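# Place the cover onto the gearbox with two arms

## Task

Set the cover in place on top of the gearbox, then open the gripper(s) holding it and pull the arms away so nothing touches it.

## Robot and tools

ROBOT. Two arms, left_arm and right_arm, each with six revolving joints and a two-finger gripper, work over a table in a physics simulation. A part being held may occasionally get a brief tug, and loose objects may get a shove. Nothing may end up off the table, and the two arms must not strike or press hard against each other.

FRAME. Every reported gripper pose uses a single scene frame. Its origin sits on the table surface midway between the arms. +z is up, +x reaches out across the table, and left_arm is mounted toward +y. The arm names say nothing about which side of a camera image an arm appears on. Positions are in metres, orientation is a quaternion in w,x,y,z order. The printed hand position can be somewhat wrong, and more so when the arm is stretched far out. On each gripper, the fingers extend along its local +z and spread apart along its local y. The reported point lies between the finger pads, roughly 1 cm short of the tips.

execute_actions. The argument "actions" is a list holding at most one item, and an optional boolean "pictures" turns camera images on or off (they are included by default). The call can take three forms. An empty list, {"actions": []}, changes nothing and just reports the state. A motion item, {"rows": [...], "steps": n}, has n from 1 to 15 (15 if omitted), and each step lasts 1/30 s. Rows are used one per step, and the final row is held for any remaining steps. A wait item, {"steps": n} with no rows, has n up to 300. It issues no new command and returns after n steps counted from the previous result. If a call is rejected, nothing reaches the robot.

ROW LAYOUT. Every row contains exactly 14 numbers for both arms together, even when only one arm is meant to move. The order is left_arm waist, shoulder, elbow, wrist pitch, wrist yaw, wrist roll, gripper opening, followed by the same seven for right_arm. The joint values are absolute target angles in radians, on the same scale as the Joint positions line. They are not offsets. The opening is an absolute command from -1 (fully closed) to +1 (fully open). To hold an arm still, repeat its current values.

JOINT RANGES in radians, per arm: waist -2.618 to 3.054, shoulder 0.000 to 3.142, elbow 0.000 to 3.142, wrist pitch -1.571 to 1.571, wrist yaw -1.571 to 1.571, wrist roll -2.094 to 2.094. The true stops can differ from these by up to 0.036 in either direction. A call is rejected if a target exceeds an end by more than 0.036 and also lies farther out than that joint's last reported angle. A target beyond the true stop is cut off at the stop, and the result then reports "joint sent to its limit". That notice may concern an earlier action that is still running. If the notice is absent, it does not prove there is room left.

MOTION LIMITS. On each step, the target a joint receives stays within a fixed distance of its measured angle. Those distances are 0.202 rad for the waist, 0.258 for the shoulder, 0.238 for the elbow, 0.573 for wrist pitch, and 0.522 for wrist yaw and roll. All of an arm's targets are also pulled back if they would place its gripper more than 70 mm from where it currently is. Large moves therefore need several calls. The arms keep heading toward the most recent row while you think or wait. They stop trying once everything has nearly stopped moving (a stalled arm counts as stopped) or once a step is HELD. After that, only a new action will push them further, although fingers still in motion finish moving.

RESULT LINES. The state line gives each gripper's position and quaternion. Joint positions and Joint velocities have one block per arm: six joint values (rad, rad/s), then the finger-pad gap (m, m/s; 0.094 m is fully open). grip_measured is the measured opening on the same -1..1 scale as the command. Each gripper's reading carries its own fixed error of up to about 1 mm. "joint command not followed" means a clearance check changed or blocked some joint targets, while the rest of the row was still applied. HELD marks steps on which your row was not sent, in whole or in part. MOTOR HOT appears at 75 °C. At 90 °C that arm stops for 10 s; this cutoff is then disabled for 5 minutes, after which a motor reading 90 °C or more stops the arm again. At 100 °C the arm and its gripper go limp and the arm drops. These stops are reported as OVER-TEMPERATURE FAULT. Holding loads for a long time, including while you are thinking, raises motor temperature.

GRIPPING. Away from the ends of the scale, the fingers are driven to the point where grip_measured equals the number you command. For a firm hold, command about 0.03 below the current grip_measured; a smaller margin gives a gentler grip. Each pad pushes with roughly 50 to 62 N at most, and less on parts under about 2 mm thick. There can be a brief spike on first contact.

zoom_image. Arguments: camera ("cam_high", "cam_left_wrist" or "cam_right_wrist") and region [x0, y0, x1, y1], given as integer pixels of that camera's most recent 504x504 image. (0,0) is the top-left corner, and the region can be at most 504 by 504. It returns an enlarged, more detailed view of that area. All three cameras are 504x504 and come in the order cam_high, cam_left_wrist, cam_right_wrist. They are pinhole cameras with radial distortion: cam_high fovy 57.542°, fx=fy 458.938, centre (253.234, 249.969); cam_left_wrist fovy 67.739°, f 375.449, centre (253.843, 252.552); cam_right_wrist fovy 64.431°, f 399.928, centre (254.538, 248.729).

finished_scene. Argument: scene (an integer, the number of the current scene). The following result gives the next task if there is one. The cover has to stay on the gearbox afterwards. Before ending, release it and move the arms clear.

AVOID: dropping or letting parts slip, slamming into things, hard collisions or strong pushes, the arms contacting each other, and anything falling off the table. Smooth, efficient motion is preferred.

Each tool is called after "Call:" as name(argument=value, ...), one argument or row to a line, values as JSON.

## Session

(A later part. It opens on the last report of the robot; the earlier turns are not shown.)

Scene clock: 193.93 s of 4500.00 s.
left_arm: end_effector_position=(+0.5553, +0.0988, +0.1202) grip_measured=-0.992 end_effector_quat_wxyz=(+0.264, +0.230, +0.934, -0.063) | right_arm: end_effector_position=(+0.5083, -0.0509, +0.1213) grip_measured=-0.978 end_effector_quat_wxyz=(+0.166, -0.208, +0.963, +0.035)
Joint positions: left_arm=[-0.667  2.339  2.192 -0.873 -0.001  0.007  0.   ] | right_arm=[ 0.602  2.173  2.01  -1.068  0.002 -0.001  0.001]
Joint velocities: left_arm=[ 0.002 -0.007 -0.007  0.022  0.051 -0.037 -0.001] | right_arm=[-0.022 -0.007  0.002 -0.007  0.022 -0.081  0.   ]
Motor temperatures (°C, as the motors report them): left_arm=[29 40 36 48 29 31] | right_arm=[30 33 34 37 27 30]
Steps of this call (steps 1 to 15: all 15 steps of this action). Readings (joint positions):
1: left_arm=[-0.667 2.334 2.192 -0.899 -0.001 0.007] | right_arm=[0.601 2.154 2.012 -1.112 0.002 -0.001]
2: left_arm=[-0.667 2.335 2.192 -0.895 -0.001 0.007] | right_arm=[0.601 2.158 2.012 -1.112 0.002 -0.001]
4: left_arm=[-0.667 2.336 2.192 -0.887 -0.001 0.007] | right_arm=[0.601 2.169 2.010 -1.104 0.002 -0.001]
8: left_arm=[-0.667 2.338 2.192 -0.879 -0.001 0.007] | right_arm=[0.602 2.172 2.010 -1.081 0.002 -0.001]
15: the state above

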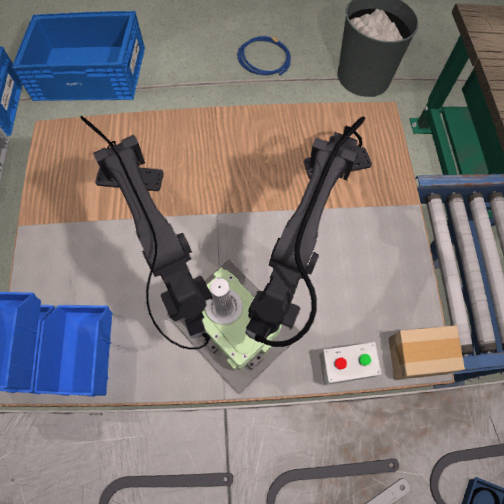

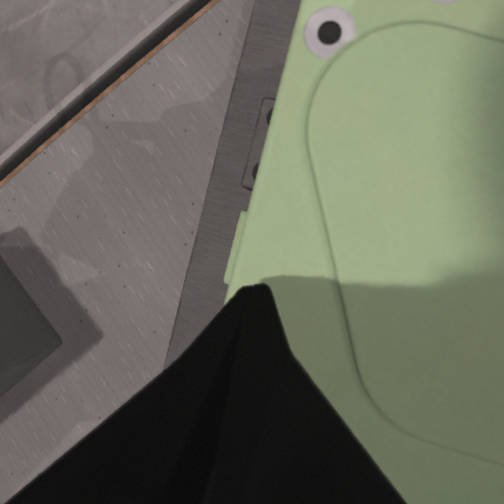

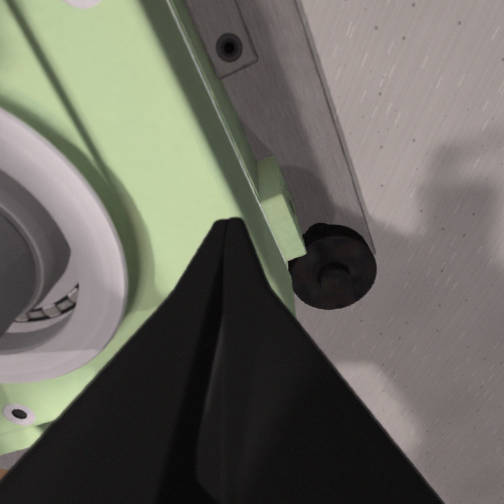

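Call:
execute_actions(
  actions=[
    {"rows":[[-0.67,2.28,2.2,-0.9,0,0,-1,0.6,2.12,2.03,-1.07,0,0,-1],[-0.67,2.24,2.2,-0.9,0,0,-1,0.6,2.08,2.03,-1.07,0,0,-1],[-0.67,2.19,2.17,-0.9,0,0,-1,0.6,2.03,2.0,-1.07,0,0,-1],[-0.67,2.13,2.12,-0.9,0,0,-1,0.6,1.97,1.95,-1.07,0,0,-1],[-0.67,2.06,2.05,-0.9,0,0,-1,0.6,1.9,1.88,-1.07,0,0,-1],[-0.67,1.98,1.97,-0.9,0,0,-1,0.6,1.82,1.8,-1.07,0,0,-1],[-0.67,1.9,1.87,-0.9,0,0,-1,0.6,1.74,1.7,-1.0,0,0,-1],[-0.67,1.8,1.75,-0.9,0,0,-1,0.6,1.64,1.6,-1.0,0,0,-1],[-0.67,1.7,1.63,-0.8,0,0,-1,0.6,1.54,1.48,-0.9,0,0,-1],[-0.67,1.6,1.5,-0.8,0,0,-1,0.6,1.44,1.36,-0.9,0,0,-1],[-0.67,1.5,1.4,-0.7,0,0,-1,0.6,1.36,1.25,-0.8,0,0,-1]],"steps":15},
  ],
  pictures=false,
)

Call:
execute_actions(
  actions=[
    {"rows":[[-0.7,1.2,0.6,0.3,0,0.8,-1,0.7,1.1,0.6,0.2,0,-0.8,-1]],"steps":15},
  ],
  pictures=false,
)

Call:
execute_actions(
  actions=[
    {"rows":[[-0.75,1.45,0.1,1.25,0,1.57,-1,0.75,1.4,0.05,1.25,0,-1.57,-1]],"steps":15},
  ],
  pictures=false,
)

Call:
execute_actions(
  actions=[
    {"rows":[[-0.75,1.55,0.1,1.4,0,1.57,-1,0.75,1.5,0.05,1.4,0,-1.57,-1],[-0.75,1.65,0.13,1.5,0,1.57,-1,0.75,1.55,0.05,1.45,0,-1.57,-1],[-0.75,1.75,0.18,1.55,0,1.57,-1,0.75,1.6,0.05,1.5,0,-1.57,-1],[-0.75,1.85,0.25,1.55,0,1.57,-1,0.75,1.7,0.1,1.55,0,-1.57,-1],[-0.75,1.95,0.31,1.55,0,1.57,-1,0.75,1.75,0.13,1.55,0,-1.57,-1]],"steps":15},
  ],
  pictures=false,
)

Call:
execute_actions(
  actions=[
    {"steps":15},
  ],
)

Scene clock: 199.13 s of 4500.00 s.
left_arm: end_effector_position=(+0.4060, +0.1760, +0.2493) grip_measured=-0.992 end_effector_quat_wxyz=(+0.354, +0.223, +0.904, -0.085) | right_arm: end_effector_position=(+0.3721, -0.1124, +0.2240) grip_measured=-0.978 end_effector_quat_wxyz=(+0.302, -0.200, +0.930, +0.064)
Joint positions: left_arm=[-0.667  1.497  1.456 -0.784 -0.001  0.007  0.   ] | right_arm=[ 0.602  1.346  1.302 -0.898  0.002 -0.001  0.001]
Joint velocities: left_arm=[-0.007 -1.048 -0.549  0.022 -0.022 -0.051  0.   ] | right_arm=[ 0.002 -0.667 -0.491  0.125  0.11   0.037 -0.001]
Motor temperatures (°C, as the motors report them): left_arm=[29 40 35 47 29 31] | right_arm=[30 33 34 37 27 30]
Steps of this call (steps 1 to 15: the robot went on to your last target; steps 16 to 90: nothing new was sent; then 1.70 s passed at rest; steps 91 to 105: all 15 steps of this action). Readings (joint positions):
91: left_arm=[-0.667 2.331 2.193 -0.870 -0.001 0.007] | right_arm=[0.602 2.165 2.012 -1.066 0.002 -0.001]
92: left_arm=[-0.667 2.325 2.193 -0.878 -0.001 0.007] | right_arm=[0.602 2.159 2.012 -1.068 0.002 -0.001]
94: left_arm=[-0.667 2.284 2.166 -0.882 -0.001 0.007] | right_arm=[0.602 2.123 1.992 -1.064 0.002 -0.001]
98: left_arm=[-0.667 2.050 1.943 -0.871 -0.001 0.007] | right_arm=[0.602 1.877 1.766 -1.022 0.002 -0.001]
105: the state above

Scene clock: 199.63 s of 4500.00 s.
left_arm: end_effector_position=(+0.3729, +0.1827, +0.1539) grip_measured=-0.992 end_effector_quat_wxyz=(+0.518, +0.504, +0.688, +0.069) | right_arm: end_effector_position=(+0.3704, -0.0738, +0.1784) grip_measured=-0.978 end_effector_quat_wxyz=(+0.534, -0.504, +0.676, -0.064)
Joint positions: left_arm=[-0.692  1.227  0.578  0.178 -0.002  0.763  0.   ] | right_arm=[ 0.698  1.114  0.584  0.095 -0.001 -0.762  0.001]
Joint velocities: left_arm=[-0.012 -0.017 -0.022 -0.11   0.007  0.212  0.001] | right_arm=[-0.002  0.002  0.002  0.725 -0.022 -0.271  0.   ]
Motor temperatures (°C, as the motors report them): left_arm=[29 40 35 47 29 31] | right_arm=[30 33 34 37 27 30]
Steps of this call (steps 1 to 15: all 15 steps of this action). Readings (joint positions):
1: left_arm=[-0.669 1.443 1.406 -0.710 -0.002 0.075] | right_arm=[0.613 1.300 1.249 -0.816 0.009 -0.075]
2: left_arm=[-0.673 1.376 1.324 -0.597 -0.002 0.169] | right_arm=[0.638 1.239 1.162 -0.692 0.011 -0.175]
4: left_arm=[-0.685 1.247 1.163 -0.384 -0.002 0.366] | right_arm=[0.686 1.132 1.003 -0.478 0.003 -0.373]
8: left_arm=[-0.692 1.165 0.883 0.049 -0.002 0.621] | right_arm=[0.698 1.088 0.714 -0.069 -0.001 -0.624]
15: the state above

Scene clock: 200.13 s of 4500.00 s.
left_arm: end_effector_position=(+0.3248, +0.1903, +0.0963) grip_measured=-0.992 end_effector_quat_wxyz=(+0.550, +0.674, +0.395, +0.296) | right_arm: end_effector_position=(+0.3227, -0.0842, +0.0905) grip_measured=-0.978 end_effector_quat_wxyz=(-0.547, +0.681, -0.392, +0.288)
Joint positions: left_arm=[-0.742  1.467  0.079  1.166 -0.004  1.534  0.   ] | right_arm=[ 0.745  1.42   0.027  1.156  0.002 -1.532  0.001]
Joint velocities: left_arm=[ 0.012 -0.002  0.012  0.462  0.051  0.256 -0.   ] | right_arm=[ 0.002  0.017  0.002  0.564 -0.022 -0.227 -0.   ]
Motor temperatures (°C, as the motors report them): left_arm=[29 40 35 47 29 31] | right_arm=[30 32 34 37 27 30]
Steps of this call (steps 1 to 15: all 15 steps of this action). Readings (joint positions):
1: left_arm=[-0.697 1.250 0.543 0.276 -0.006 0.841] | right_arm=[0.703 1.137 0.554 0.197 0.002 -0.834]
2: left_arm=[-0.710 1.295 0.492 0.436 -0.006 0.940] | right_arm=[0.715 1.191 0.509 0.353 0.003 -0.931]
4: left_arm=[-0.735 1.401 0.357 0.678 -0.005 1.138] | right_arm=[0.738 1.329 0.383 0.604 0.002 -1.128]
8: left_arm=[-0.742 1.470 0.097 0.928 -0.004 1.396] | right_arm=[0.745 1.420 0.075 0.901 0.002 -1.391]
15: the state above

Scene clock: 200.63 s of 4500.00 s.
left_arm: end_effector_position=(+0.3787, +0.1571, +0.0754) grip_measured=-0.992 end_effector_quat_wxyz=(+0.567, +0.662, +0.372, +0.318) | right_arm: end_effector_position=(+0.3479, -0.0682, +0.0972) grip_measured=-0.978 end_effector_quat_wxyz=(-0.578, +0.658, -0.363, +0.317)
Joint positions: left_arm=[-0.742  1.956  0.292  1.509 -0.004  1.569  0.   ] | right_arm=[ 0.745  1.747  0.101  1.514  0.002 -1.568  0.001]
Joint velocities: left_arm=[ 0.002  0.012  0.012  0.11  -0.022 -0.007 -0.001] | right_arm=[-0.002 -0.007 -0.002  0.11  -0.037 -0.007  0.   ]
Motor temperatures (°C, as the motors report them): left_arm=[29 40 35 47 29 31] | right_arm=[30 32 34 37 27 30]
Steps of this call (steps 1 to 15: all 15 steps of this action). Readings (joint positions):
1: left_arm=[-0.742 1.478 0.079 1.200 -0.004 1.541] | right_arm=[0.745 1.431 0.027 1.192 0.002 -1.540]
2: left_arm=[-0.742 1.516 0.082 1.259 -0.004 1.547] | right_arm=[0.745 1.459 0.027 1.245 0.002 -1.545]
4: left_arm=[-0.742 1.662 0.131 1.374 -0.004 1.555] | right_arm=[0.745 1.554 0.032 1.352 0.002 -1.553]
8: left_arm=[-0.742 1.934 0.289 1.459 -0.004 1.564] | right_arm=[0.745 1.740 0.098 1.444 0.002 -1.563]
15: the state above

Scene clock: 201.13 s of 4500.00 s.
left_arm: end_effector_position=(+0.3792, +0.1568, +0.0798) grip_measured=-0.992 end_effector_quat_wxyz=(+0.573, +0.657, +0.369, +0.322) | right_arm: end_effector_position=(+0.3483, -0.0679, +0.1011) grip_measured=-0.978 end_effector_quat_wxyz=(-0.583, +0.654, -0.360, +0.320)
Joint positions: left_arm=[-0.742  1.956  0.292  1.527 -0.004  1.57   0.   ] | right_arm=[ 0.745  1.747  0.101  1.53   0.002 -1.569  0.001]
Joint velocities: left_arm=[ 0.012 -0.002 -0.007 -0.081 -0.007 -0.022 -0.002] | right_arm=[ 0.012  0.007  0.002 -0.007 -0.066 -0.066  0.   ]
Motor temperatures (°C, as the motors report them): left_arm=[29 40 35 47 29 31] | right_arm=[30 32 34 37 27 30]
Steps of this call (steps 1 to 15: the robot went on to your last target). Readings (joint positions):
1: left_arm=[-0.742 1.956 0.292 1.513 -0.004 1.569] | right_arm=[0.745 1.747 0.101 1.518 0.002 -1.568]
2: left_arm=[-0.742 1.956 0.292 1.516 -0.004 1.569] | right_arm=[0.745 1.747 0.101 1.521 0.002 -1.568]
4: left_arm=[-0.742 1.956 0.292 1.521 -0.004 1.569] | right_arm=[0.745 1.747 0.101 1.525 0.002 -1.569]
8: left_arm=[-0.742 1.956 0.292 1.525 -0.004 1.570] | right_arm=[0.745 1.747 0.101 1.529 0.002 -1.569]
15: the state above

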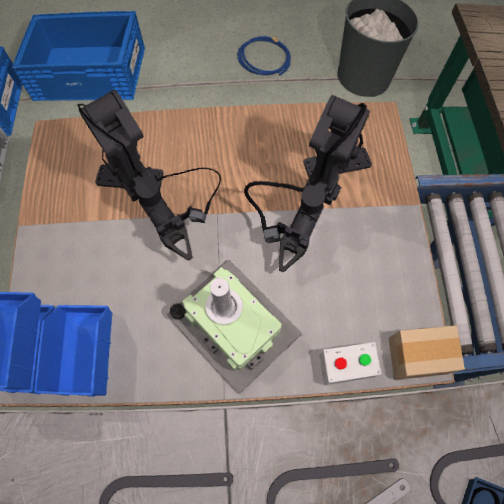

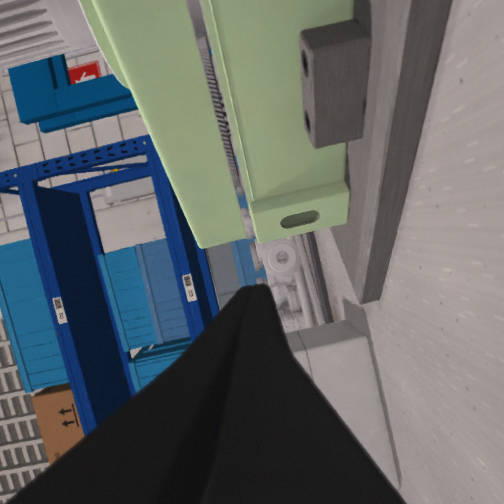

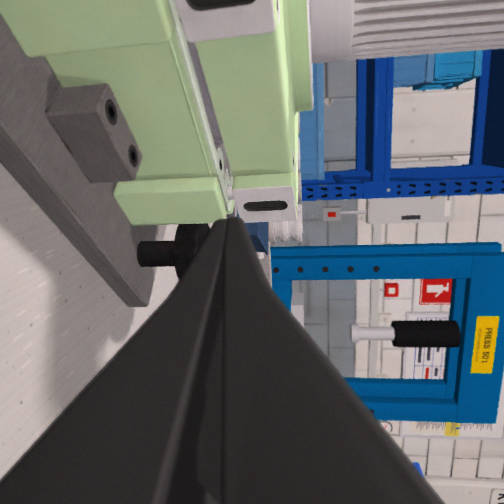

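Call:
zoom_image(
  camera="cam_left_wrist",
  region=[130, 0, 330, 260],
)

Call:
zoom_image(
  camera="cam_right_wrist",
  region=[130, 0, 320, 240],
)

Region (130, 0, 330, 260) of cam_left_wrist's 504x504 image, scaled by 1.938, with more detail than that image has; it fills the left 388 columns of this view, and the rest is white.

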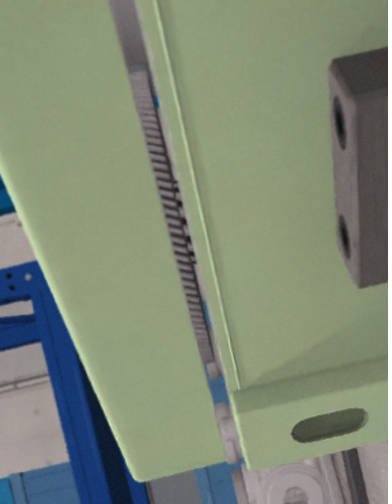

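Region (130, 0, 320, 240) of cam_right_wrist's 504x504 image, scaled by 2.100, with more detail than that image has; it fills the left 399 columns of this view, and the rest is white.

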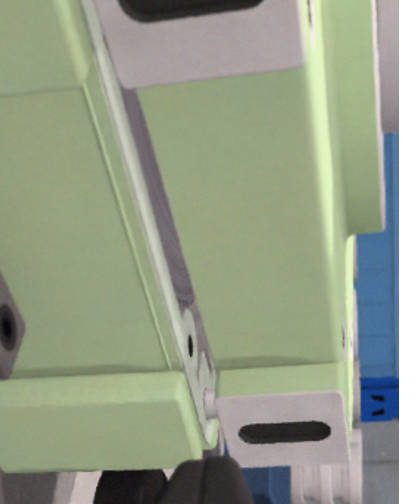

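Call:
execute_actions(
  actions=[
    {"rows":[[-0.72,1.4,0.3,1.0,0,0.8,-1,0.62,1.4,0.2,1.0,-0.2,-0.8,0.2]],"steps":15},
  ],
  pictures=false,
)

Call:
execute_actions(
  actions=[
    {"rows":[[-0.69,1.3,0.9,0,0,0,-1,0.59,1.55,0.35,0.92,-0.42,0,0.2]],"steps":15},
  ],
  pictures=false,
)

Call:
execute_actions(
  actions=[
    {"rows":[[-0.69,1.4,1.05,-0.1,0,0,-1,0.59,1.55,0.35,0.92,-0.42,0,0.2],[-0.69,1.5,1.2,-0.2,0,0,-1,0.59,1.55,0.35,0.92,-0.42,0,0.2],[-0.69,1.6,1.33,-0.3,0,0,-1,0.59,1.55,0.35,0.92,-0.42,0,0.2],[-0.69,1.68,1.44,-0.4,0,0,-1,0.59,1.55,0.35,0.92,-0.42,0,0.2],[-0.69,1.76,1.54,-0.45,0,0,-1,0.59,1.55,0.35,0.92,-0.42,0,0.2],[-0.69,1.83,1.63,-0.5,0,0,-1,0.59,1.55,0.35,0.92,-0.42,0,0.2],[-0.69,1.9,1.72,-0.52,0,0,-1,0.59,1.55,0.35,0.92,-0.42,0,0.2],[-0.69,1.96,1.8,-0.53,0,0,-1,0.59,1.55,0.35,0.92,-0.42,0,0.2],[-0.69,2.02,1.87,-0.53,0,0,-1,0.59,1.55,0.35,0.92,-0.42,0,0.2],[-0.69,2.08,1.94,-0.53,0,0,-1,0.59,1.55,0.35,0.92,-0.42,0,0.2],[-0.69,2.13,2.0,-0.53,0,0,-1,0.59,1.55,0.35,0.92,-0.42,0,0.2],[-0.69,2.18,2.05,-0.53,0,0,-1,0.59,1.55,0.35,0.92,-0.42,0,0.2],[-0.69,2.22,2.09,-0.53,0,0,-1,0.59,1.55,0.35,0.92,-0.42,0,0.2],[-0.69,2.25,2.1,-0.53,0,0,-1,0.59,1.55,0.35,0.92,-0.42,0,0.2]],"steps":15},
  ],
  pictures=false,
)

Call:
execute_actions(
  actions=[
    {"steps":15},
  ],
)

Scene clock: 205.43 s of 4500.00 s.
left_arm: end_effector_position=(+0.3671, +0.1692, +0.1729) grip_measured=-0.992 end_effector_quat_wxyz=(+0.678, +0.464, +0.560, +0.106) | right_arm: end_effector_position=(+0.3566, -0.0736, +0.1211) grip_measured=+0.198 end_effector_quat_wxyz=(+0.634, -0.510, +0.580, -0.053)
Joint positions: left_arm=[-0.731  1.391  0.291  1.042 -0.004  0.845  0.   ] | right_arm=[ 0.626  1.407  0.182  1.029 -0.186 -0.842  0.056]
Joint velocities: left_arm=[ 0.007 -0.002 -0.012 -0.256  0.051 -0.256 -0.001] | right_arm=[-0.002 -0.007  0.007 -0.154 -0.051  0.242 -0.001]
Motor temperatures (°C, as the motors report them): left_arm=[29 39 35 48 29 31] | right_arm=[30 32 34 37 27 30]
Steps of this call (steps 1 to 15: the robot went on to your last target; steps 16 to 90: nothing new was sent; then 0.80 s passed at rest; steps 91 to 105: all 15 steps of this action). Readings (joint positions):
91: left_arm=[-0.740 1.921 0.292 1.456 -0.004 1.496] | right_arm=[0.725 1.711 0.112 1.457 -0.035 -1.494]
92: left_arm=[-0.737 1.847 0.291 1.334 -0.004 1.399] | right_arm=[0.688 1.636 0.128 1.333 -0.070 -1.396]
94: left_arm=[-0.732 1.686 0.291 1.188 -0.004 1.209] | right_arm=[0.637 1.492 0.155 1.204 -0.108 -1.204]
98: left_arm=[-0.731 1.416 0.291 1.113 -0.004 0.972] | right_arm=[0.626 1.407 0.182 1.130 -0.157 -0.969]
105: the state above

Scene clock: 205.93 s of 4500.00 s.
left_arm: end_effector_position=(+0.4151, +0.1553, +0.2548) grip_measured=-0.992 end_effector_quat_wxyz=(+0.573, +0.223, +0.777, -0.135) | right_arm: end_effector_position=(+0.3656, -0.0400, +0.1058) grip_measured=+0.198 end_effector_quat_wxyz=(+0.545, -0.297, +0.737, +0.267)
Joint positions: left_arm=[-0.699  1.298  0.892  0.094  0.     0.048  0.   ] | right_arm=[ 0.598  1.546  0.324  0.932 -0.404 -0.044  0.056]
Joint velocities: left_arm=[ 0.017  0.012  0.007 -0.593 -0.037 -0.271 -0.001] | right_arm=[-0.002  0.002 -0.007 -0.051 -0.125  0.212  0.001]
Motor temperatures (°C, as the motors report them): left_arm=[29 39 35 48 29 31] | right_arm=[30 32 34 37 27 30]
Steps of this call (steps 1 to 15: all 15 steps of this action). Readings (joint positions):
1: left_arm=[-0.727 1.378 0.320 0.957 -0.000 0.770] | right_arm=[0.619 1.423 0.198 1.016 -0.221 -0.765]
2: left_arm=[-0.719 1.366 0.380 0.817 0.000 0.672] | right_arm=[0.611 1.465 0.237 0.996 -0.262 -0.666]
4: left_arm=[-0.705 1.348 0.524 0.584 0.000 0.477] | right_arm=[0.601 1.531 0.304 0.970 -0.314 -0.469]
8: left_arm=[-0.699 1.335 0.810 0.246 0.000 0.201] | right_arm=[0.598 1.546 0.324 0.948 -0.371 -0.195]
15: the state above

Scene clock: 206.43 s of 4500.00 s.
left_arm: end_effector_position=(+0.5773, +0.0647, +0.1409) grip_measured=-0.992 end_effector_quat_wxyz=(+0.382, +0.236, +0.888, -0.098) | right_arm: end_effector_position=(+0.3644, -0.0391, +0.1053) grip_measured=+0.198 end_effector_quat_wxyz=(+0.537, -0.285, +0.742, +0.281)
Joint positions: left_arm=[-0.699  2.261  1.982 -0.482  0.     0.009  0.   ] | right_arm=[ 0.598  1.546  0.324  0.929 -0.412 -0.005  0.056]
Joint velocities: left_arm=[ 0.012  0.896  1.38  -0.066  0.007  0.037  0.   ] | right_arm=[ 0.002 -0.002  0.002 -0.007  0.051 -0.007 -0.   ]
Motor temperatures (°C, as the motors report them): left_arm=[29 39 35 48 29 31] | right_arm=[30 32 34 37 27 30]
Steps of this call (steps 1 to 15: all 15 steps of this action). Readings (joint positions):
1: left_arm=[-0.699 1.310 0.911 0.050 0.000 0.040] | right_arm=[0.598 1.546 0.324 0.931 -0.405 -0.036]
2: left_arm=[-0.699 1.350 0.966 -0.012 0.000 0.034] | right_arm=[0.598 1.546 0.324 0.930 -0.407 -0.030]
4: left_arm=[-0.699 1.494 1.132 -0.114 0.000 0.024] | right_arm=[0.598 1.546 0.324 0.930 -0.409 -0.021]
8: left_arm=[-0.699 1.829 1.477 -0.309 0.000 0.015] | right_arm=[0.598 1.546 0.324 0.929 -0.411 -0.011]
15: the state above

Scene clock: 206.93 s of 4500.00 s.
left_arm: end_effector_position=(+0.5861, +0.0598, +0.1702) grip_measured=-0.992 end_effector_quat_wxyz=(+0.405, +0.232, +0.878, -0.104) | right_arm: end_effector_position=(+0.3643, -0.0391, +0.1053) grip_measured=+0.198 end_effector_quat_wxyz=(+0.537, -0.285, +0.743, +0.281)
Joint positions: left_arm=[-0.699  2.268  2.071 -0.512  0.     0.008  0.   ] | right_arm=[ 0.598  1.546  0.324  0.929 -0.412 -0.004  0.056]
Joint velocities: left_arm=[ 0.012 -0.012 -0.002  0.051 -0.051 -0.007  0.001] | right_arm=[-0.037  0.012  0.007 -0.007 -0.066 -0.022  0.001]
Motor temperatures (°C, as the motors report them): left_arm=[29 40 35 48 29 31] | right_arm=[30 32 34 37 27 30]
Steps of this call (steps 1 to 15: the robot went on to your last target). Readings (joint positions):
1: left_arm=[-0.699 2.282 2.016 -0.484 0.000 0.009] | right_arm=[0.598 1.546 0.324 0.929 -0.412 -0.005]
2: left_arm=[-0.699 2.289 2.034 -0.488 0.000 0.008] | right_arm=[0.598 1.546 0.324 0.929 -0.412 -0.005]
4: left_arm=[-0.699 2.286 2.053 -0.501 0.000 0.008] | right_arm=[0.598 1.546 0.324 0.929 -0.412 -0.005]
8: left_arm=[-0.699 2.272 2.069 -0.503 0.000 0.008] | right_arm=[0.598 1.546 0.324 0.929 -0.412 -0.004]
15: the state above

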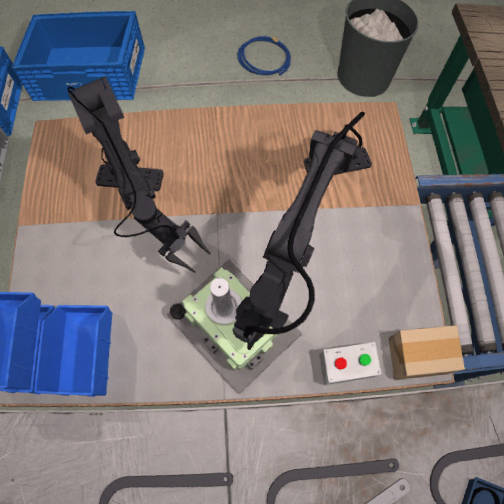

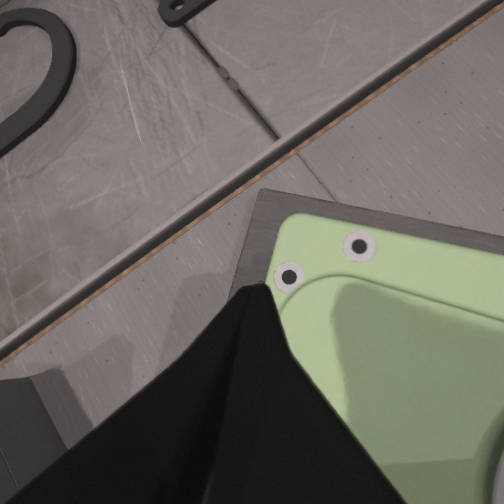

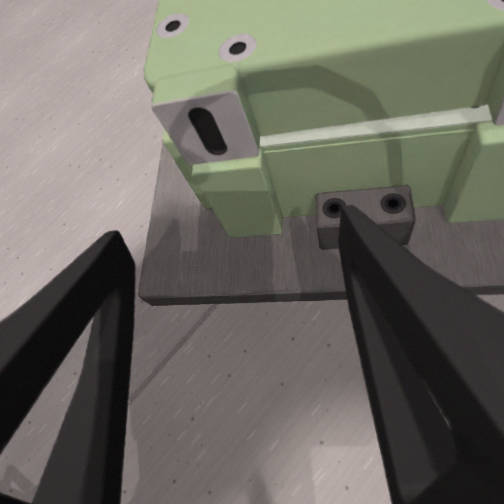

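Call:
execute_actions(
  actions=[
    {"rows":[[-0.74,2.26,2.09,-0.53,0,0,-1,0.61,1.58,0.38,0.93,-0.41,0,0.1],[-0.74,2.27,2.08,-0.53,0,0,-1,0.62,1.6,0.4,0.93,-0.40,0,0.1],[-0.74,2.28,2.07,-0.53,0,0,-1,0.63,1.62,0.41,0.93,-0.39,0,0.1],[-0.74,2.29,2.06,-0.53,0,0,-1,0.64,1.64,0.43,0.94,-0.38,0,0.1],[-0.74,2.30,2.05,-0.53,0,0,-1,0.65,1.66,0.44,0.94,-0.37,0,0.1],[-0.74,2.31,2.04,-0.53,0,0,-1,0.66,1.68,0.45,0.94,-0.36,0,0.1],[-0.74,2.32,2.03,-0.53,0,0,-1,0.665,1.69,0.46,0.94,-0.35,0,0.1],[-0.74,2.33,2.02,-0.53,0,0,-1,0.665,1.69,0.46,0.94,-0.35,0,0.1]],"steps":15},
  ],
)

Scene clock: 214.47 s of 4500.00 s.
left_arm: end_effector_position=(+0.5729, +0.0391, +0.1291) grip_measured=-0.992 end_effector_quat_wxyz=(+0.373, +0.253, +0.887, -0.103) | right_arm: end_effector_position=(+0.3807, -0.0143, +0.0895) grip_measured=+0.102 end_effector_quat_wxyz=(+0.522, -0.293, +0.752, +0.276)
Joint positions: left_arm=[-0.739  2.319  2.042 -0.499 -0.001  0.007  0.   ] | right_arm=[ 0.659  1.685  0.427  0.93  -0.359 -0.004  0.052]
Joint velocities: left_arm=[-0.017 -0.012 -0.027  0.022  0.051 -0.022  0.001] | right_arm=[ 0.002  0.002 -0.017 -0.051  0.051  0.081  0.   ]
Motor temperatures (°C, as the motors report them): left_arm=[29 45 37 47 29 31] | right_arm=[30 32 34 38 27 30]
Steps of this call (steps 1 to 15: the robot went on to your last target; steps 16 to 90: nothing new was sent; then 4.03 s passed at rest; steps 91 to 105: all 15 steps of this action). Readings (joint positions):
91: left_arm=[-0.702 2.268 2.071 -0.516 -0.000 0.008] | right_arm=[0.598 1.548 0.326 0.929 -0.412 -0.004]
92: left_arm=[-0.705 2.268 2.071 -0.516 -0.001 0.007] | right_arm=[0.601 1.558 0.335 0.929 -0.411 -0.004]
94: left_arm=[-0.716 2.270 2.071 -0.516 -0.001 0.007] | right_arm=[0.614 1.593 0.365 0.929 -0.403 -0.004]
98: left_arm=[-0.736 2.292 2.062 -0.515 -0.001 0.007] | right_arm=[0.651 1.669 0.421 0.929 -0.378 -0.004]
105: the state above

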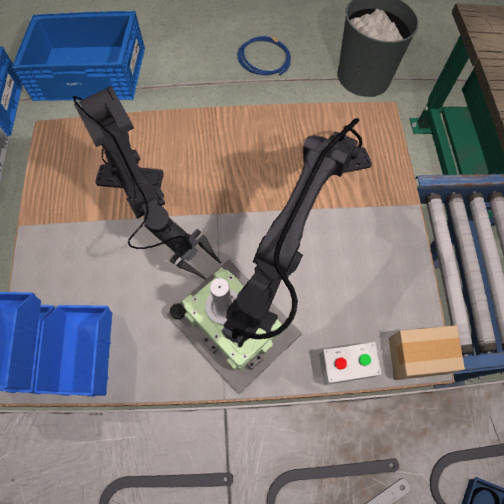

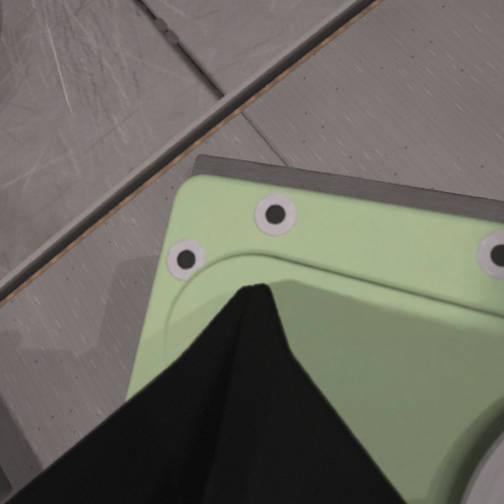

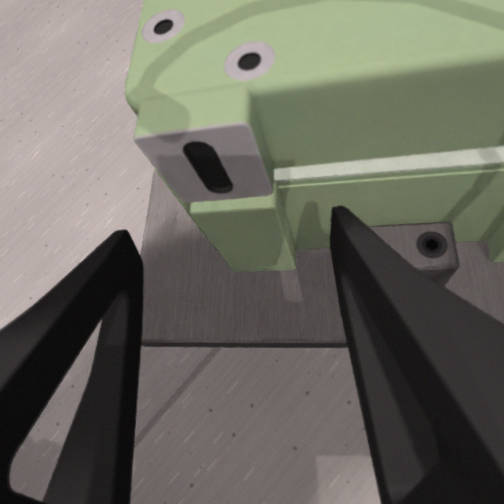

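Press left at far corner; advance right.

Call:
execute_actions(
  actions=[
    {"rows":[[-0.74,2.35,2.02,-0.55,0,0,-1,0.68,1.71,0.5,0.94,-0.34,0,0.1],[-0.74,2.37,2.01,-0.57,0,0,-1,0.69,1.73,0.52,0.94,-0.33,0,0.1],[-0.74,2.39,2.0,-0.6,0,0,-1,0.7,1.75,0.54,0.94,-0.32,0,0.1],[-0.74,2.4,2.0,-0.62,0,0,-1,0.705,1.77,0.56,0.94,-0.315,0,0.1]],"steps":15},
  ],
)

Scene clock: 215.53 s of 4500.00 s.
left_arm: end_effector_position=(+0.5732, +0.0391, +0.1261) grip_measured=-0.992 end_effector_quat_wxyz=(+0.372, +0.253, +0.887, -0.103) | right_arm: end_effector_position=(+0.3932, +0.0020, +0.0804) grip_measured=+0.102 end_effector_quat_wxyz=(+0.513, -0.295, +0.759, +0.271)
Joint positions: left_arm=[-0.739  2.324  2.042 -0.497 -0.001  0.007  0.   ] | right_arm=[ 0.694  1.765  0.505  0.909 -0.322 -0.     0.052]
Joint velocities: left_arm=[-0.002 -0.002 -0.012 -0.022 -0.037 -0.007 -0.002] | right_arm=[ 0.012  0.007 -0.012 -0.007  0.007 -0.022  0.   ]
Motor temperatures (°C, as the motors report them): left_arm=[29 45 37 47 29 31] | right_arm=[30 32 34 38 27 30]
Steps of this call (steps 1 to 15: the robot went on to your last target; steps 16 to 17: nothing new was sent; steps 18 to 32: all 15 steps of this action). Readings (joint positions):
18: left_arm=[-0.739 2.320 2.042 -0.499 -0.001 0.007] | right_arm=[0.660 1.687 0.431 0.929 -0.353 -0.004]
19: left_arm=[-0.739 2.321 2.042 -0.499 -0.001 0.007] | right_arm=[0.665 1.696 0.443 0.928 -0.349 -0.004]
21: left_arm=[-0.739 2.324 2.042 -0.498 -0.001 0.007] | right_arm=[0.682 1.727 0.486 0.928 -0.339 -0.004]
25: left_arm=[-0.739 2.324 2.042 -0.497 -0.001 0.007] | right_arm=[0.691 1.756 0.497 0.914 -0.325 -0.001]
32: the state above

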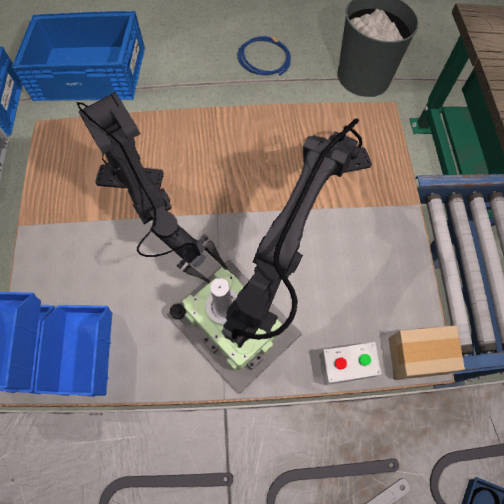

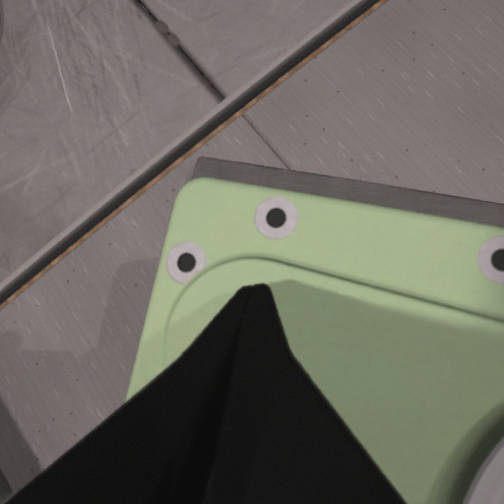

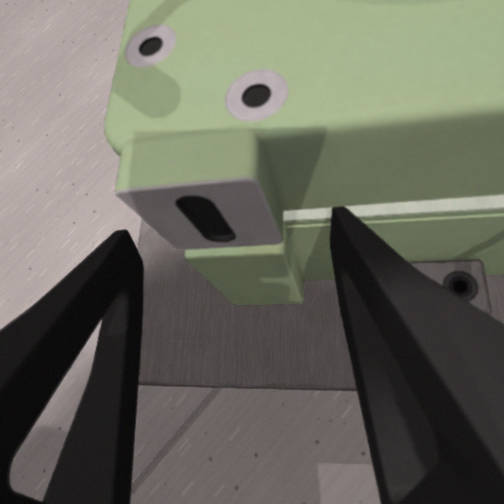

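Call:
execute_actions(
  actions=[
    {"rows":[[-0.74,2.4,2.0,-0.62,0,0,-1,0.705,1.78,0.58,0.96,-0.315,0,0.1],[-0.74,2.4,2.0,-0.62,0,0,-1,0.705,1.78,0.58,0.99,-0.315,0,0.1],[-0.74,2.4,2.0,-0.62,0,0,-1,0.705,1.78,0.59,1.02,-0.315,0,0.1],[-0.74,2.4,2.0,-0.62,0,0,-1,0.705,1.78,0.59,1.05,-0.315,0,0.1],[-0.74,2.4,2.0,-0.62,0,0,-1,0.705,1.78,0.6,1.08,-0.315,0,0.1],[-0.74,2.4,2.0,-0.62,0,0,-1,0.705,1.78,0.6,1.11,-0.315,0,0.1]],"steps":15},
  ],
)

Scene clock: 216.73 s of 4500.00 s.
left_arm: end_effector_position=(+0.5732, +0.0391, +0.1261) grip_measured=-0.992 end_effector_quat_wxyz=(+0.372, +0.253, +0.887, -0.103) | right_arm: end_effector_position=(+0.3944, +0.0027, +0.0825) grip_measured=+0.101 end_effector_quat_wxyz=(+0.516, -0.291, +0.757, +0.275)
Joint positions: left_arm=[-0.739  2.324  2.042 -0.497 -0.001  0.007  0.   ] | right_arm=[ 0.694  1.769  0.506  0.924 -0.322  0.011  0.052]
Joint velocities: left_arm=[ 0.007 -0.017 -0.007  0.022 -0.081 -0.007  0.001] | right_arm=[-0.002 -0.012 -0.007  0.007 -0.007  0.022  0.   ]
Motor temperatures (°C, as the motors report them): left_arm=[29 44 36 47 29 31] | right_arm=[30 32 35 38 27 30]
Steps of this call (steps 1 to 15: the robot went on to your last target; steps 16 to 21: nothing new was sent; steps 22 to 36: all 15 steps of this action). Readings (joint positions):
22: left_arm=[-0.739 2.324 2.042 -0.497 -0.001 0.007] | right_arm=[0.694 1.765 0.505 0.909 -0.322 -0.000]
23: left_arm=[-0.739 2.324 2.042 -0.497 -0.001 0.007] | right_arm=[0.694 1.765 0.505 0.911 -0.322 -0.000]
25: left_arm=[-0.739 2.324 2.042 -0.497 -0.001 0.007] | right_arm=[0.694 1.765 0.506 0.913 -0.322 0.002]
29: left_arm=[-0.739 2.324 2.042 -0.497 -0.001 0.007] | right_arm=[0.694 1.769 0.506 0.924 -0.322 0.007]
36: the state above

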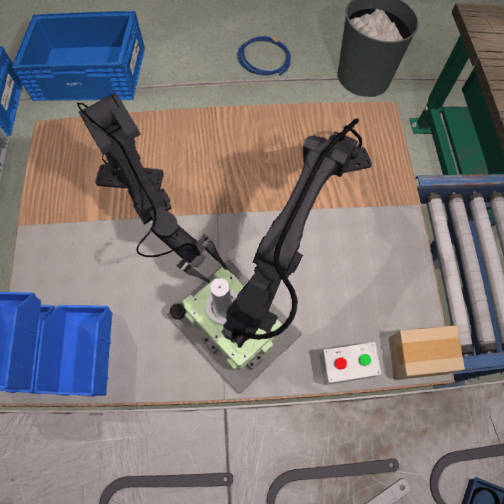

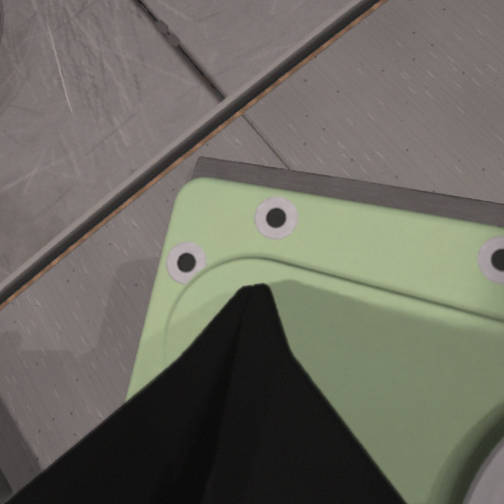

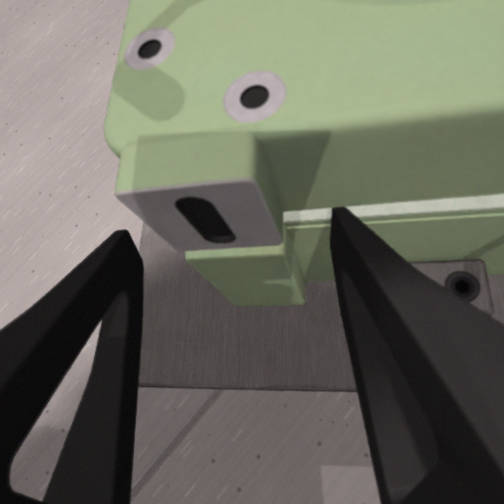

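Call:
execute_actions(
  actions=[
    {"rows":[[-0.74,2.4,2.0,-0.62,0,0,-1,0.705,1.76,0.6,1.17,-0.315,-0.1,0.1]],"steps":15},
  ],
)

Scene clock: 217.90 s of 4500.00 s.
left_arm: end_effector_position=(+0.5732, +0.0391, +0.1261) grip_measured=-0.992 end_effector_quat_wxyz=(+0.372, +0.253, +0.887, -0.103) | right_arm: end_effector_position=(+0.3941, +0.0026, +0.0817) grip_measured=+0.101 end_effector_quat_wxyz=(+0.525, -0.318, +0.747, +0.256)
Joint positions: left_arm=[-0.739  2.324  2.042 -0.497 -0.001  0.007  0.   ] | right_arm=[ 0.694  1.769  0.506  0.921 -0.322 -0.061  0.052]
Joint velocities: left_arm=[-0.017  0.002 -0.002  0.081  0.022  0.037  0.001] | right_arm=[-0.002 -0.012  0.017 -0.051  0.051 -0.007 -0.   ]
Motor temperatures (°C, as the motors report them): left_arm=[29 44 36 46 29 31] | right_arm=[30 32 35 39 27 30]
Steps of this call (steps 1 to 15: the robot went on to your last target; steps 16 to 20: nothing new was sent; steps 21 to 35: all 15 steps of this action). Readings (joint positions):
21: left_arm=[-0.739 2.324 2.042 -0.497 -0.001 0.007] | right_arm=[0.694 1.769 0.506 0.926 -0.322 0.001]
22: left_arm=[-0.739 2.324 2.042 -0.497 -0.001 0.007] | right_arm=[0.694 1.769 0.506 0.926 -0.322 -0.012]
24: left_arm=[-0.739 2.324 2.042 -0.497 -0.001 0.007] | right_arm=[0.694 1.769 0.506 0.924 -0.322 -0.030]
28: left_arm=[-0.739 2.324 2.042 -0.497 -0.001 0.007] | right_arm=[0.694 1.769 0.506 0.922 -0.322 -0.050]
35: the state above

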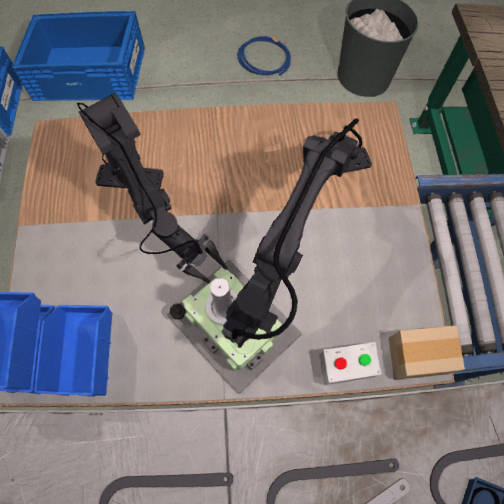

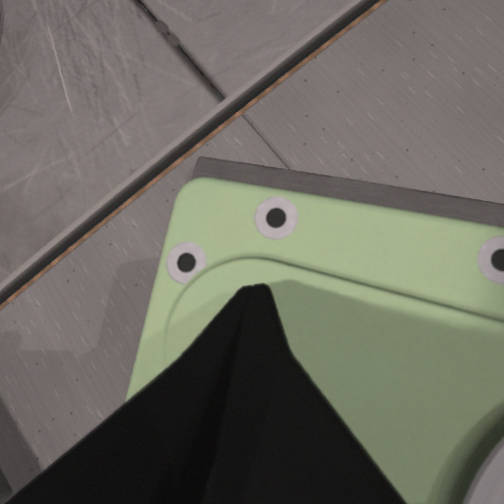

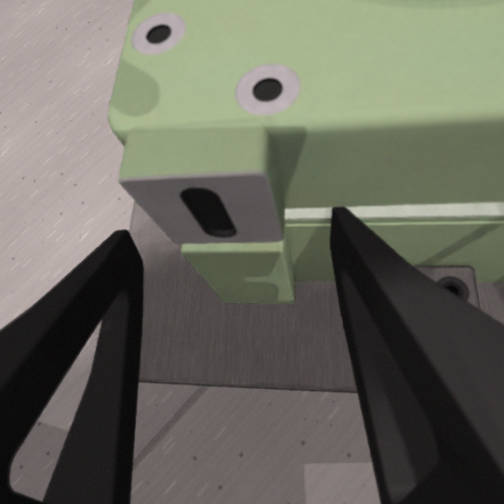

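Call:
execute_actions(
  actions=[
    {"rows":[[-0.74,2.28,2.06,-0.5,0,0,-1,0.69,1.75,0.5,0.93,-0.32,0,0.1],[-0.74,2.24,2.06,-0.5,0,0,-1,0.68,1.72,0.47,0.93,-0.33,0,0.1],[-0.73,2.19,2.03,-0.5,0,0,-1,0.66,1.68,0.44,0.93,-0.35,0,0.1],[-0.72,2.12,1.98,-0.5,0,0,-1,0.64,1.62,0.4,0.93,-0.37,0,0.1],[-0.71,2.04,1.9,-0.5,0,0,-1,0.62,1.55,0.35,0.93,-0.4,0,0.1],[-0.7,1.96,1.8,-0.5,0,0,-1,0.55,1.5,0.32,0.93,-0.4,0,0.1],[-0.69,1.87,1.7,-0.5,0,0,-1,0.5,1.4,0.3,0.93,-0.3,0,0.1],[-0.68,1.78,1.58,-0.45,0,0,-1,0.4,1.3,0.3,0.8,-0.2,0,0.1],[-0.67,1.68,1.45,-0.4,0,0,-1,0.3,1.2,0.3,0.7,0,0,0.1],[-0.67,1.58,1.3,-0.3,0,0,-1,0.3,1.1,0.3,0.6,0,0,0.1],[-0.67,1.48,1.15,-0.2,0,0,-1,0.3,1.0,0.3,0.6,0,0,0.1],[-0.67,1.38,1.0,-0.1,0,0,-1,0.3,1.0,0.3,0.6,0,0,0.1]],"steps":15},
  ],
  pictures=false,
)

Call:
execute_actions(
  actions=[
    {"rows":[[-0.67,1.3,0.55,0.5,0,0.8,1,0.3,1.0,0.3,0.6,0,0,0.1]],"steps":15},
  ],
  pictures=false,
)

Call:
execute_actions(
  actions=[
    {"rows":[[-0.67,1.6,0.4,0.95,0,1.57,1,0.3,1.0,0.3,0.6,0,0,0.1]],"steps":15},
  ],
  pictures=false,
)

Call:
execute_actions(
  actions=[
    {"rows":[[-0.67,1.65,0.45,0.96,0,1.57,1,0.3,1.0,0.3,0.6,0,0,0.1],[-0.67,1.7,0.5,0.96,0,1.57,1,0.3,1.0,0.3,0.6,0,0,0.1],[-0.67,1.75,0.55,0.96,0,1.57,1,0.3,1.0,0.3,0.6,0,0,0.1],[-0.67,1.8,0.6,0.96,0,1.57,1,0.3,1.0,0.3,0.6,0,0,0.1],[-0.67,1.87,0.65,0.96,0,1.57,1,0.3,1.0,0.3,0.6,0,0,0.1]],"steps":15},
  ],
)

Scene clock: 221.60 s of 4500.00 s.
left_arm: end_effector_position=(+0.4482, +0.1549, +0.2698) grip_measured=-0.992 end_effector_quat_wxyz=(+0.511, +0.203, +0.827, -0.121) | right_arm: end_effector_position=(+0.4016, -0.2018, +0.2286) grip_measured=+0.101 end_effector_quat_wxyz=(+0.701, -0.071, +0.706, +0.066)
Joint positions: left_arm=[-0.667  1.454  1.216 -0.227 -0.004  0.007  0.   ] | right_arm=[ 0.3    1.027  0.318  0.7   -0.072 -0.007  0.052]
Joint velocities: left_arm=[ 0.032 -2.342 -2.063  1.136  0.007 -0.007  0.   ] | right_arm=[-0.002 -0.965 -0.007 -0.022  0.462 -0.022 -0.   ]
Motor temperatures (°C, as the motors report them): left_arm=[29 44 36 46 29 31] | right_arm=[30 32 36 42 27 31]
Steps of this call (steps 1 to 15: the robot went on to your last target; steps 16 to 90: nothing new was sent; then 0.20 s passed at rest; steps 91 to 105: all 15 steps of this action). Readings (joint positions):
91: left_arm=[-0.739 2.318 2.043 -0.493 -0.001 0.007] | right_arm=[0.693 1.769 0.500 0.915 -0.322 -0.056]
92: left_arm=[-0.739 2.314 2.043 -0.496 -0.001 0.007] | right_arm=[0.693 1.766 0.499 0.915 -0.322 -0.045]
94: left_arm=[-0.738 2.282 2.023 -0.500 -0.001 0.007] | right_arm=[0.680 1.732 0.473 0.914 -0.333 -0.031]
98: left_arm=[-0.723 2.052 1.788 -0.483 -0.001 0.007] | right_arm=[0.547 1.497 0.336 0.893 -0.342 -0.017]
105: the state above

Scene clock: 222.10 s of 4500.00 s.
left_arm: end_effector_position=(+0.3931, +0.1832, +0.1514) grip_measured=+1.000 end_effector_quat_wxyz=(+0.558, +0.479, +0.673, +0.081) | right_arm: end_effector_position=(+0.3996, -0.2135, +0.2162) grip_measured=+0.101 end_effector_quat_wxyz=(+0.681, -0.049, +0.729, +0.043)
Joint positions: left_arm=[-0.667  1.325  0.53   0.422 -0.003  0.762  0.094] | right_arm=[ 0.3    0.998  0.318  0.612 -0.008 -0.005  0.052]
Joint velocities: left_arm=[ 0.007 -0.042  0.007  0.476 -0.007  0.286  0.   ] | right_arm=[-0.007 -0.007  0.002 -0.051 -0.007 -0.007 -0.   ]
Motor temperatures (°C, as the motors report them): left_arm=[29 43 36 46 29 31] | right_arm=[30 32 36 42 27 31]
Steps of this call (steps 1 to 15: all 15 steps of this action). Readings (joint positions):
1: left_arm=[-0.667 1.380 1.139 -0.145 -0.003 0.082] | right_arm=[0.300 1.004 0.318 0.700 -0.058 -0.007]
2: left_arm=[-0.667 1.324 1.060 -0.031 -0.003 0.182] | right_arm=[0.300 0.998 0.318 0.696 -0.048 -0.006]
4: left_arm=[-0.667 1.268 0.922 0.192 -0.003 0.379] | right_arm=[0.300 0.998 0.318 0.667 -0.032 -0.006]
8: left_arm=[-0.667 1.278 0.657 0.394 -0.003 0.617] | right_arm=[0.300 0.998 0.318 0.628 -0.017 -0.005]
15: the state above

Scene clock: 222.60 s of 4500.00 s.
left_arm: end_effector_position=(+0.3988, +0.1803, +0.0932) grip_measured=+1.000 end_effector_quat_wxyz=(+0.504, +0.685, +0.435, +0.296) | right_arm: end_effector_position=(+0.3996, -0.2138, +0.2154) grip_measured=+0.101 end_effector_quat_wxyz=(+0.680, -0.049, +0.730, +0.042)
Joint positions: left_arm=[-0.667  1.621  0.394  0.905 -0.003  1.534  0.094] | right_arm=[ 0.3    0.998  0.318  0.608 -0.006 -0.005  0.052]
Joint velocities: left_arm=[-0.002 -0.002 -0.007  0.212  0.022  0.227  0.   ] | right_arm=[ 0.002 -0.007 -0.002 -0.051  0.007  0.037  0.   ]
Motor temperatures (°C, as the motors report them): left_arm=[29 43 36 46 29 31] | right_arm=[30 32 36 42 27 31]
Steps of this call (steps 1 to 15: all 15 steps of this action). Readings (joint positions):
1: left_arm=[-0.667 1.353 0.512 0.512 -0.003 0.840] | right_arm=[0.300 0.998 0.318 0.611 -0.008 -0.005]
2: left_arm=[-0.667 1.414 0.496 0.639 -0.003 0.939] | right_arm=[0.300 0.998 0.318 0.610 -0.007 -0.005]
4: left_arm=[-0.667 1.543 0.461 0.766 -0.003 1.137] | right_arm=[0.300 0.998 0.318 0.609 -0.007 -0.005]
8: left_arm=[-0.667 1.625 0.396 0.806 -0.003 1.396] | right_arm=[0.300 0.998 0.318 0.608 -0.006 -0.005]
15: the state above

Scene clock: 223.10 s of 4500.00 s.
left_arm: end_effector_position=(+0.4553, +0.1511, +0.0845) grip_measured=+1.000 end_effector_quat_wxyz=(+0.507, +0.686, +0.420, +0.309) | right_arm: end_effector_position=(+0.3996, -0.2139, +0.2154) grip_measured=+0.101 end_effector_quat_wxyz=(+0.680, -0.048, +0.730, +0.042)
Joint positions: left_arm=[-0.667  1.873  0.629  0.944 -0.003  1.568  0.094] | right_arm=[ 0.3    0.998  0.318  0.608 -0.006 -0.005  0.052]
Joint velocities: left_arm=[-0.017 -0.027  0.002 -0.022  0.007  0.007  0.   ] | right_arm=[-0.012 -0.027  0.002 -0.007  0.007  0.037 -0.   ]
Motor temperatures (°C, as the motors report them): left_arm=[29 43 36 46 29 31] | right_arm=[30 32 36 41 27 31]
Steps of this call (steps 1 to 15: all 15 steps of this action). Readings (joint positions):
1: left_arm=[-0.667 1.623 0.397 0.911 -0.003 1.541] | right_arm=[0.300 0.998 0.318 0.608 -0.006 -0.005]
2: left_arm=[-0.667 1.636 0.410 0.915 -0.003 1.547] | right_arm=[0.300 0.998 0.318 0.608 -0.006 -0.005]
4: left_arm=[-0.667 1.704 0.481 0.921 -0.003 1.555] | right_arm=[0.300 0.998 0.318 0.608 -0.006 -0.005]
8: left_arm=[-0.667 1.860 0.627 0.943 -0.003 1.563] | right_arm=[0.300 0.998 0.318 0.608 -0.006 -0.005]
15: the state above

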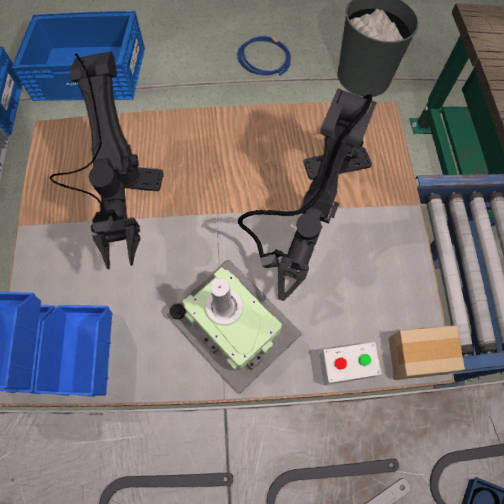

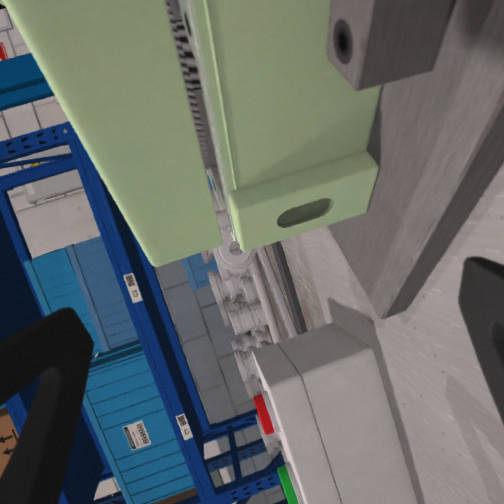

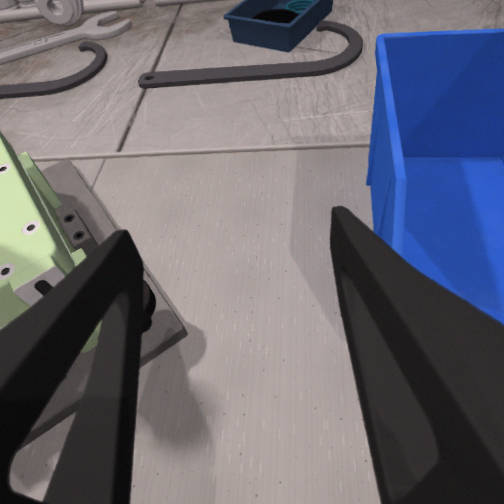

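Call:
execute_actions(
  actions=[
    {"rows":[[-0.7,1.8,0.58,0.96,0,1.57,1,0.3,1.0,0.3,0.6,0,0,0.1],[-0.75,1.75,0.53,0.96,0,1.57,1,0.3,1.0,0.3,0.6,0,0,0.1],[-0.8,1.75,0.53,0.96,0,1.57,1,0.3,1.0,0.3,0.6,0,0,0.1],[-0.85,1.75,0.53,0.96,0,1.57,1,0.3,1.0,0.3,0.6,0,0,0.1],[-0.9,1.75,0.53,0.96,0,1.57,1,0.3,1.0,0.3,0.6,0,0,0.1],[-0.94,1.75,0.53,0.96,0,1.57,1,0.3,1.0,0.3,0.6,0,0,0.1],[-0.94,1.75,0.53,0.96,0,1.57,1,0.3,1.0,0.3,0.6,0,0,0.1],[-0.94,1.78,0.56,0.96,0,1.57,1,0.3,1.0,0.3,0.6,0,0,0.1],[-0.94,1.82,0.6,0.96,0,1.57,1,0.3,1.0,0.3,0.6,0,0,0.1]],"steps":15},
  ],
)

Scene clock: 224.43 s of 4500.00 s.
left_arm: end_effector_position=(+0.3669, +0.0514, +0.0888) grip_measured=+1.000 end_effector_quat_wxyz=(+0.548, +0.739, +0.316, +0.232) | right_arm: end_effector_position=(+0.3996, -0.2139, +0.2154) grip_measured=+0.101 end_effector_quat_wxyz=(+0.680, -0.048, +0.730, +0.042)
Joint positions: left_arm=[-0.95   1.818  0.57   0.952  0.006  1.57   0.094] | right_arm=[ 0.3    0.998  0.318  0.608 -0.006 -0.005  0.052]
Joint velocities: left_arm=[-0.017  0.017 -0.012  0.022 -0.022 -0.022  0.   ] | right_arm=[-0.012  0.007 -0.007 -0.022 -0.11  -0.037 -0.001]
Motor temperatures (°C, as the motors report them): left_arm=[29 43 36 46 29 31] | right_arm=[30 32 36 41 27 31]
Steps of this call (steps 1 to 15: the robot went on to your last target; steps 16 to 25: nothing new was sent; steps 26 to 40: all 15 steps of this action). Readings (joint positions):
26: left_arm=[-0.669 1.868 0.626 0.944 -0.004 1.569] | right_arm=[0.300 0.998 0.318 0.608 -0.006 -0.005]
27: left_arm=[-0.679 1.849 0.608 0.944 -0.008 1.570] | right_arm=[0.300 0.998 0.318 0.608 -0.006 -0.005]
29: left_arm=[-0.739 1.796 0.562 0.944 -0.017 1.570] | right_arm=[0.300 0.998 0.318 0.608 -0.006 -0.005]
33: left_arm=[-0.926 1.768 0.550 0.951 -0.002 1.570] | right_arm=[0.300 0.998 0.318 0.608 -0.006 -0.005]
40: the state above

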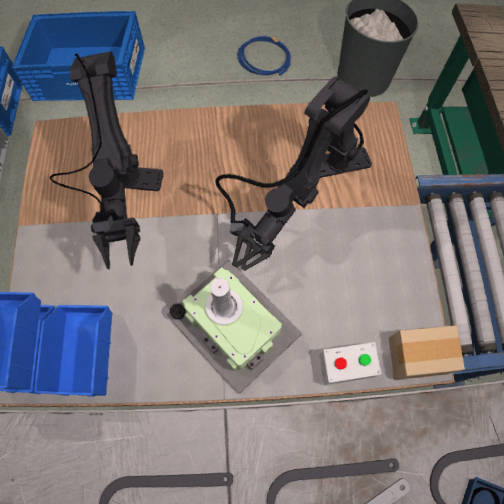

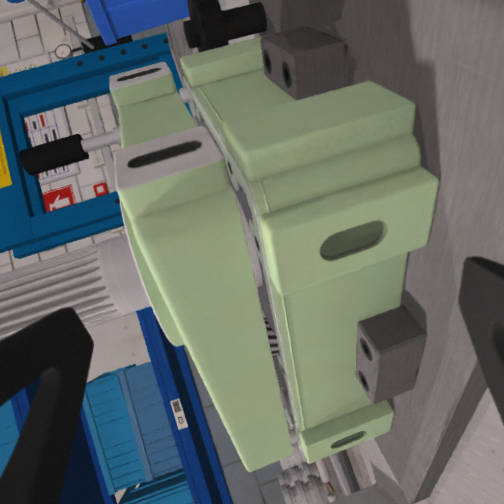

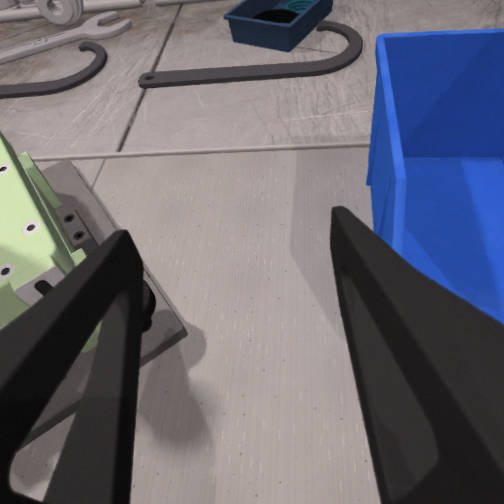

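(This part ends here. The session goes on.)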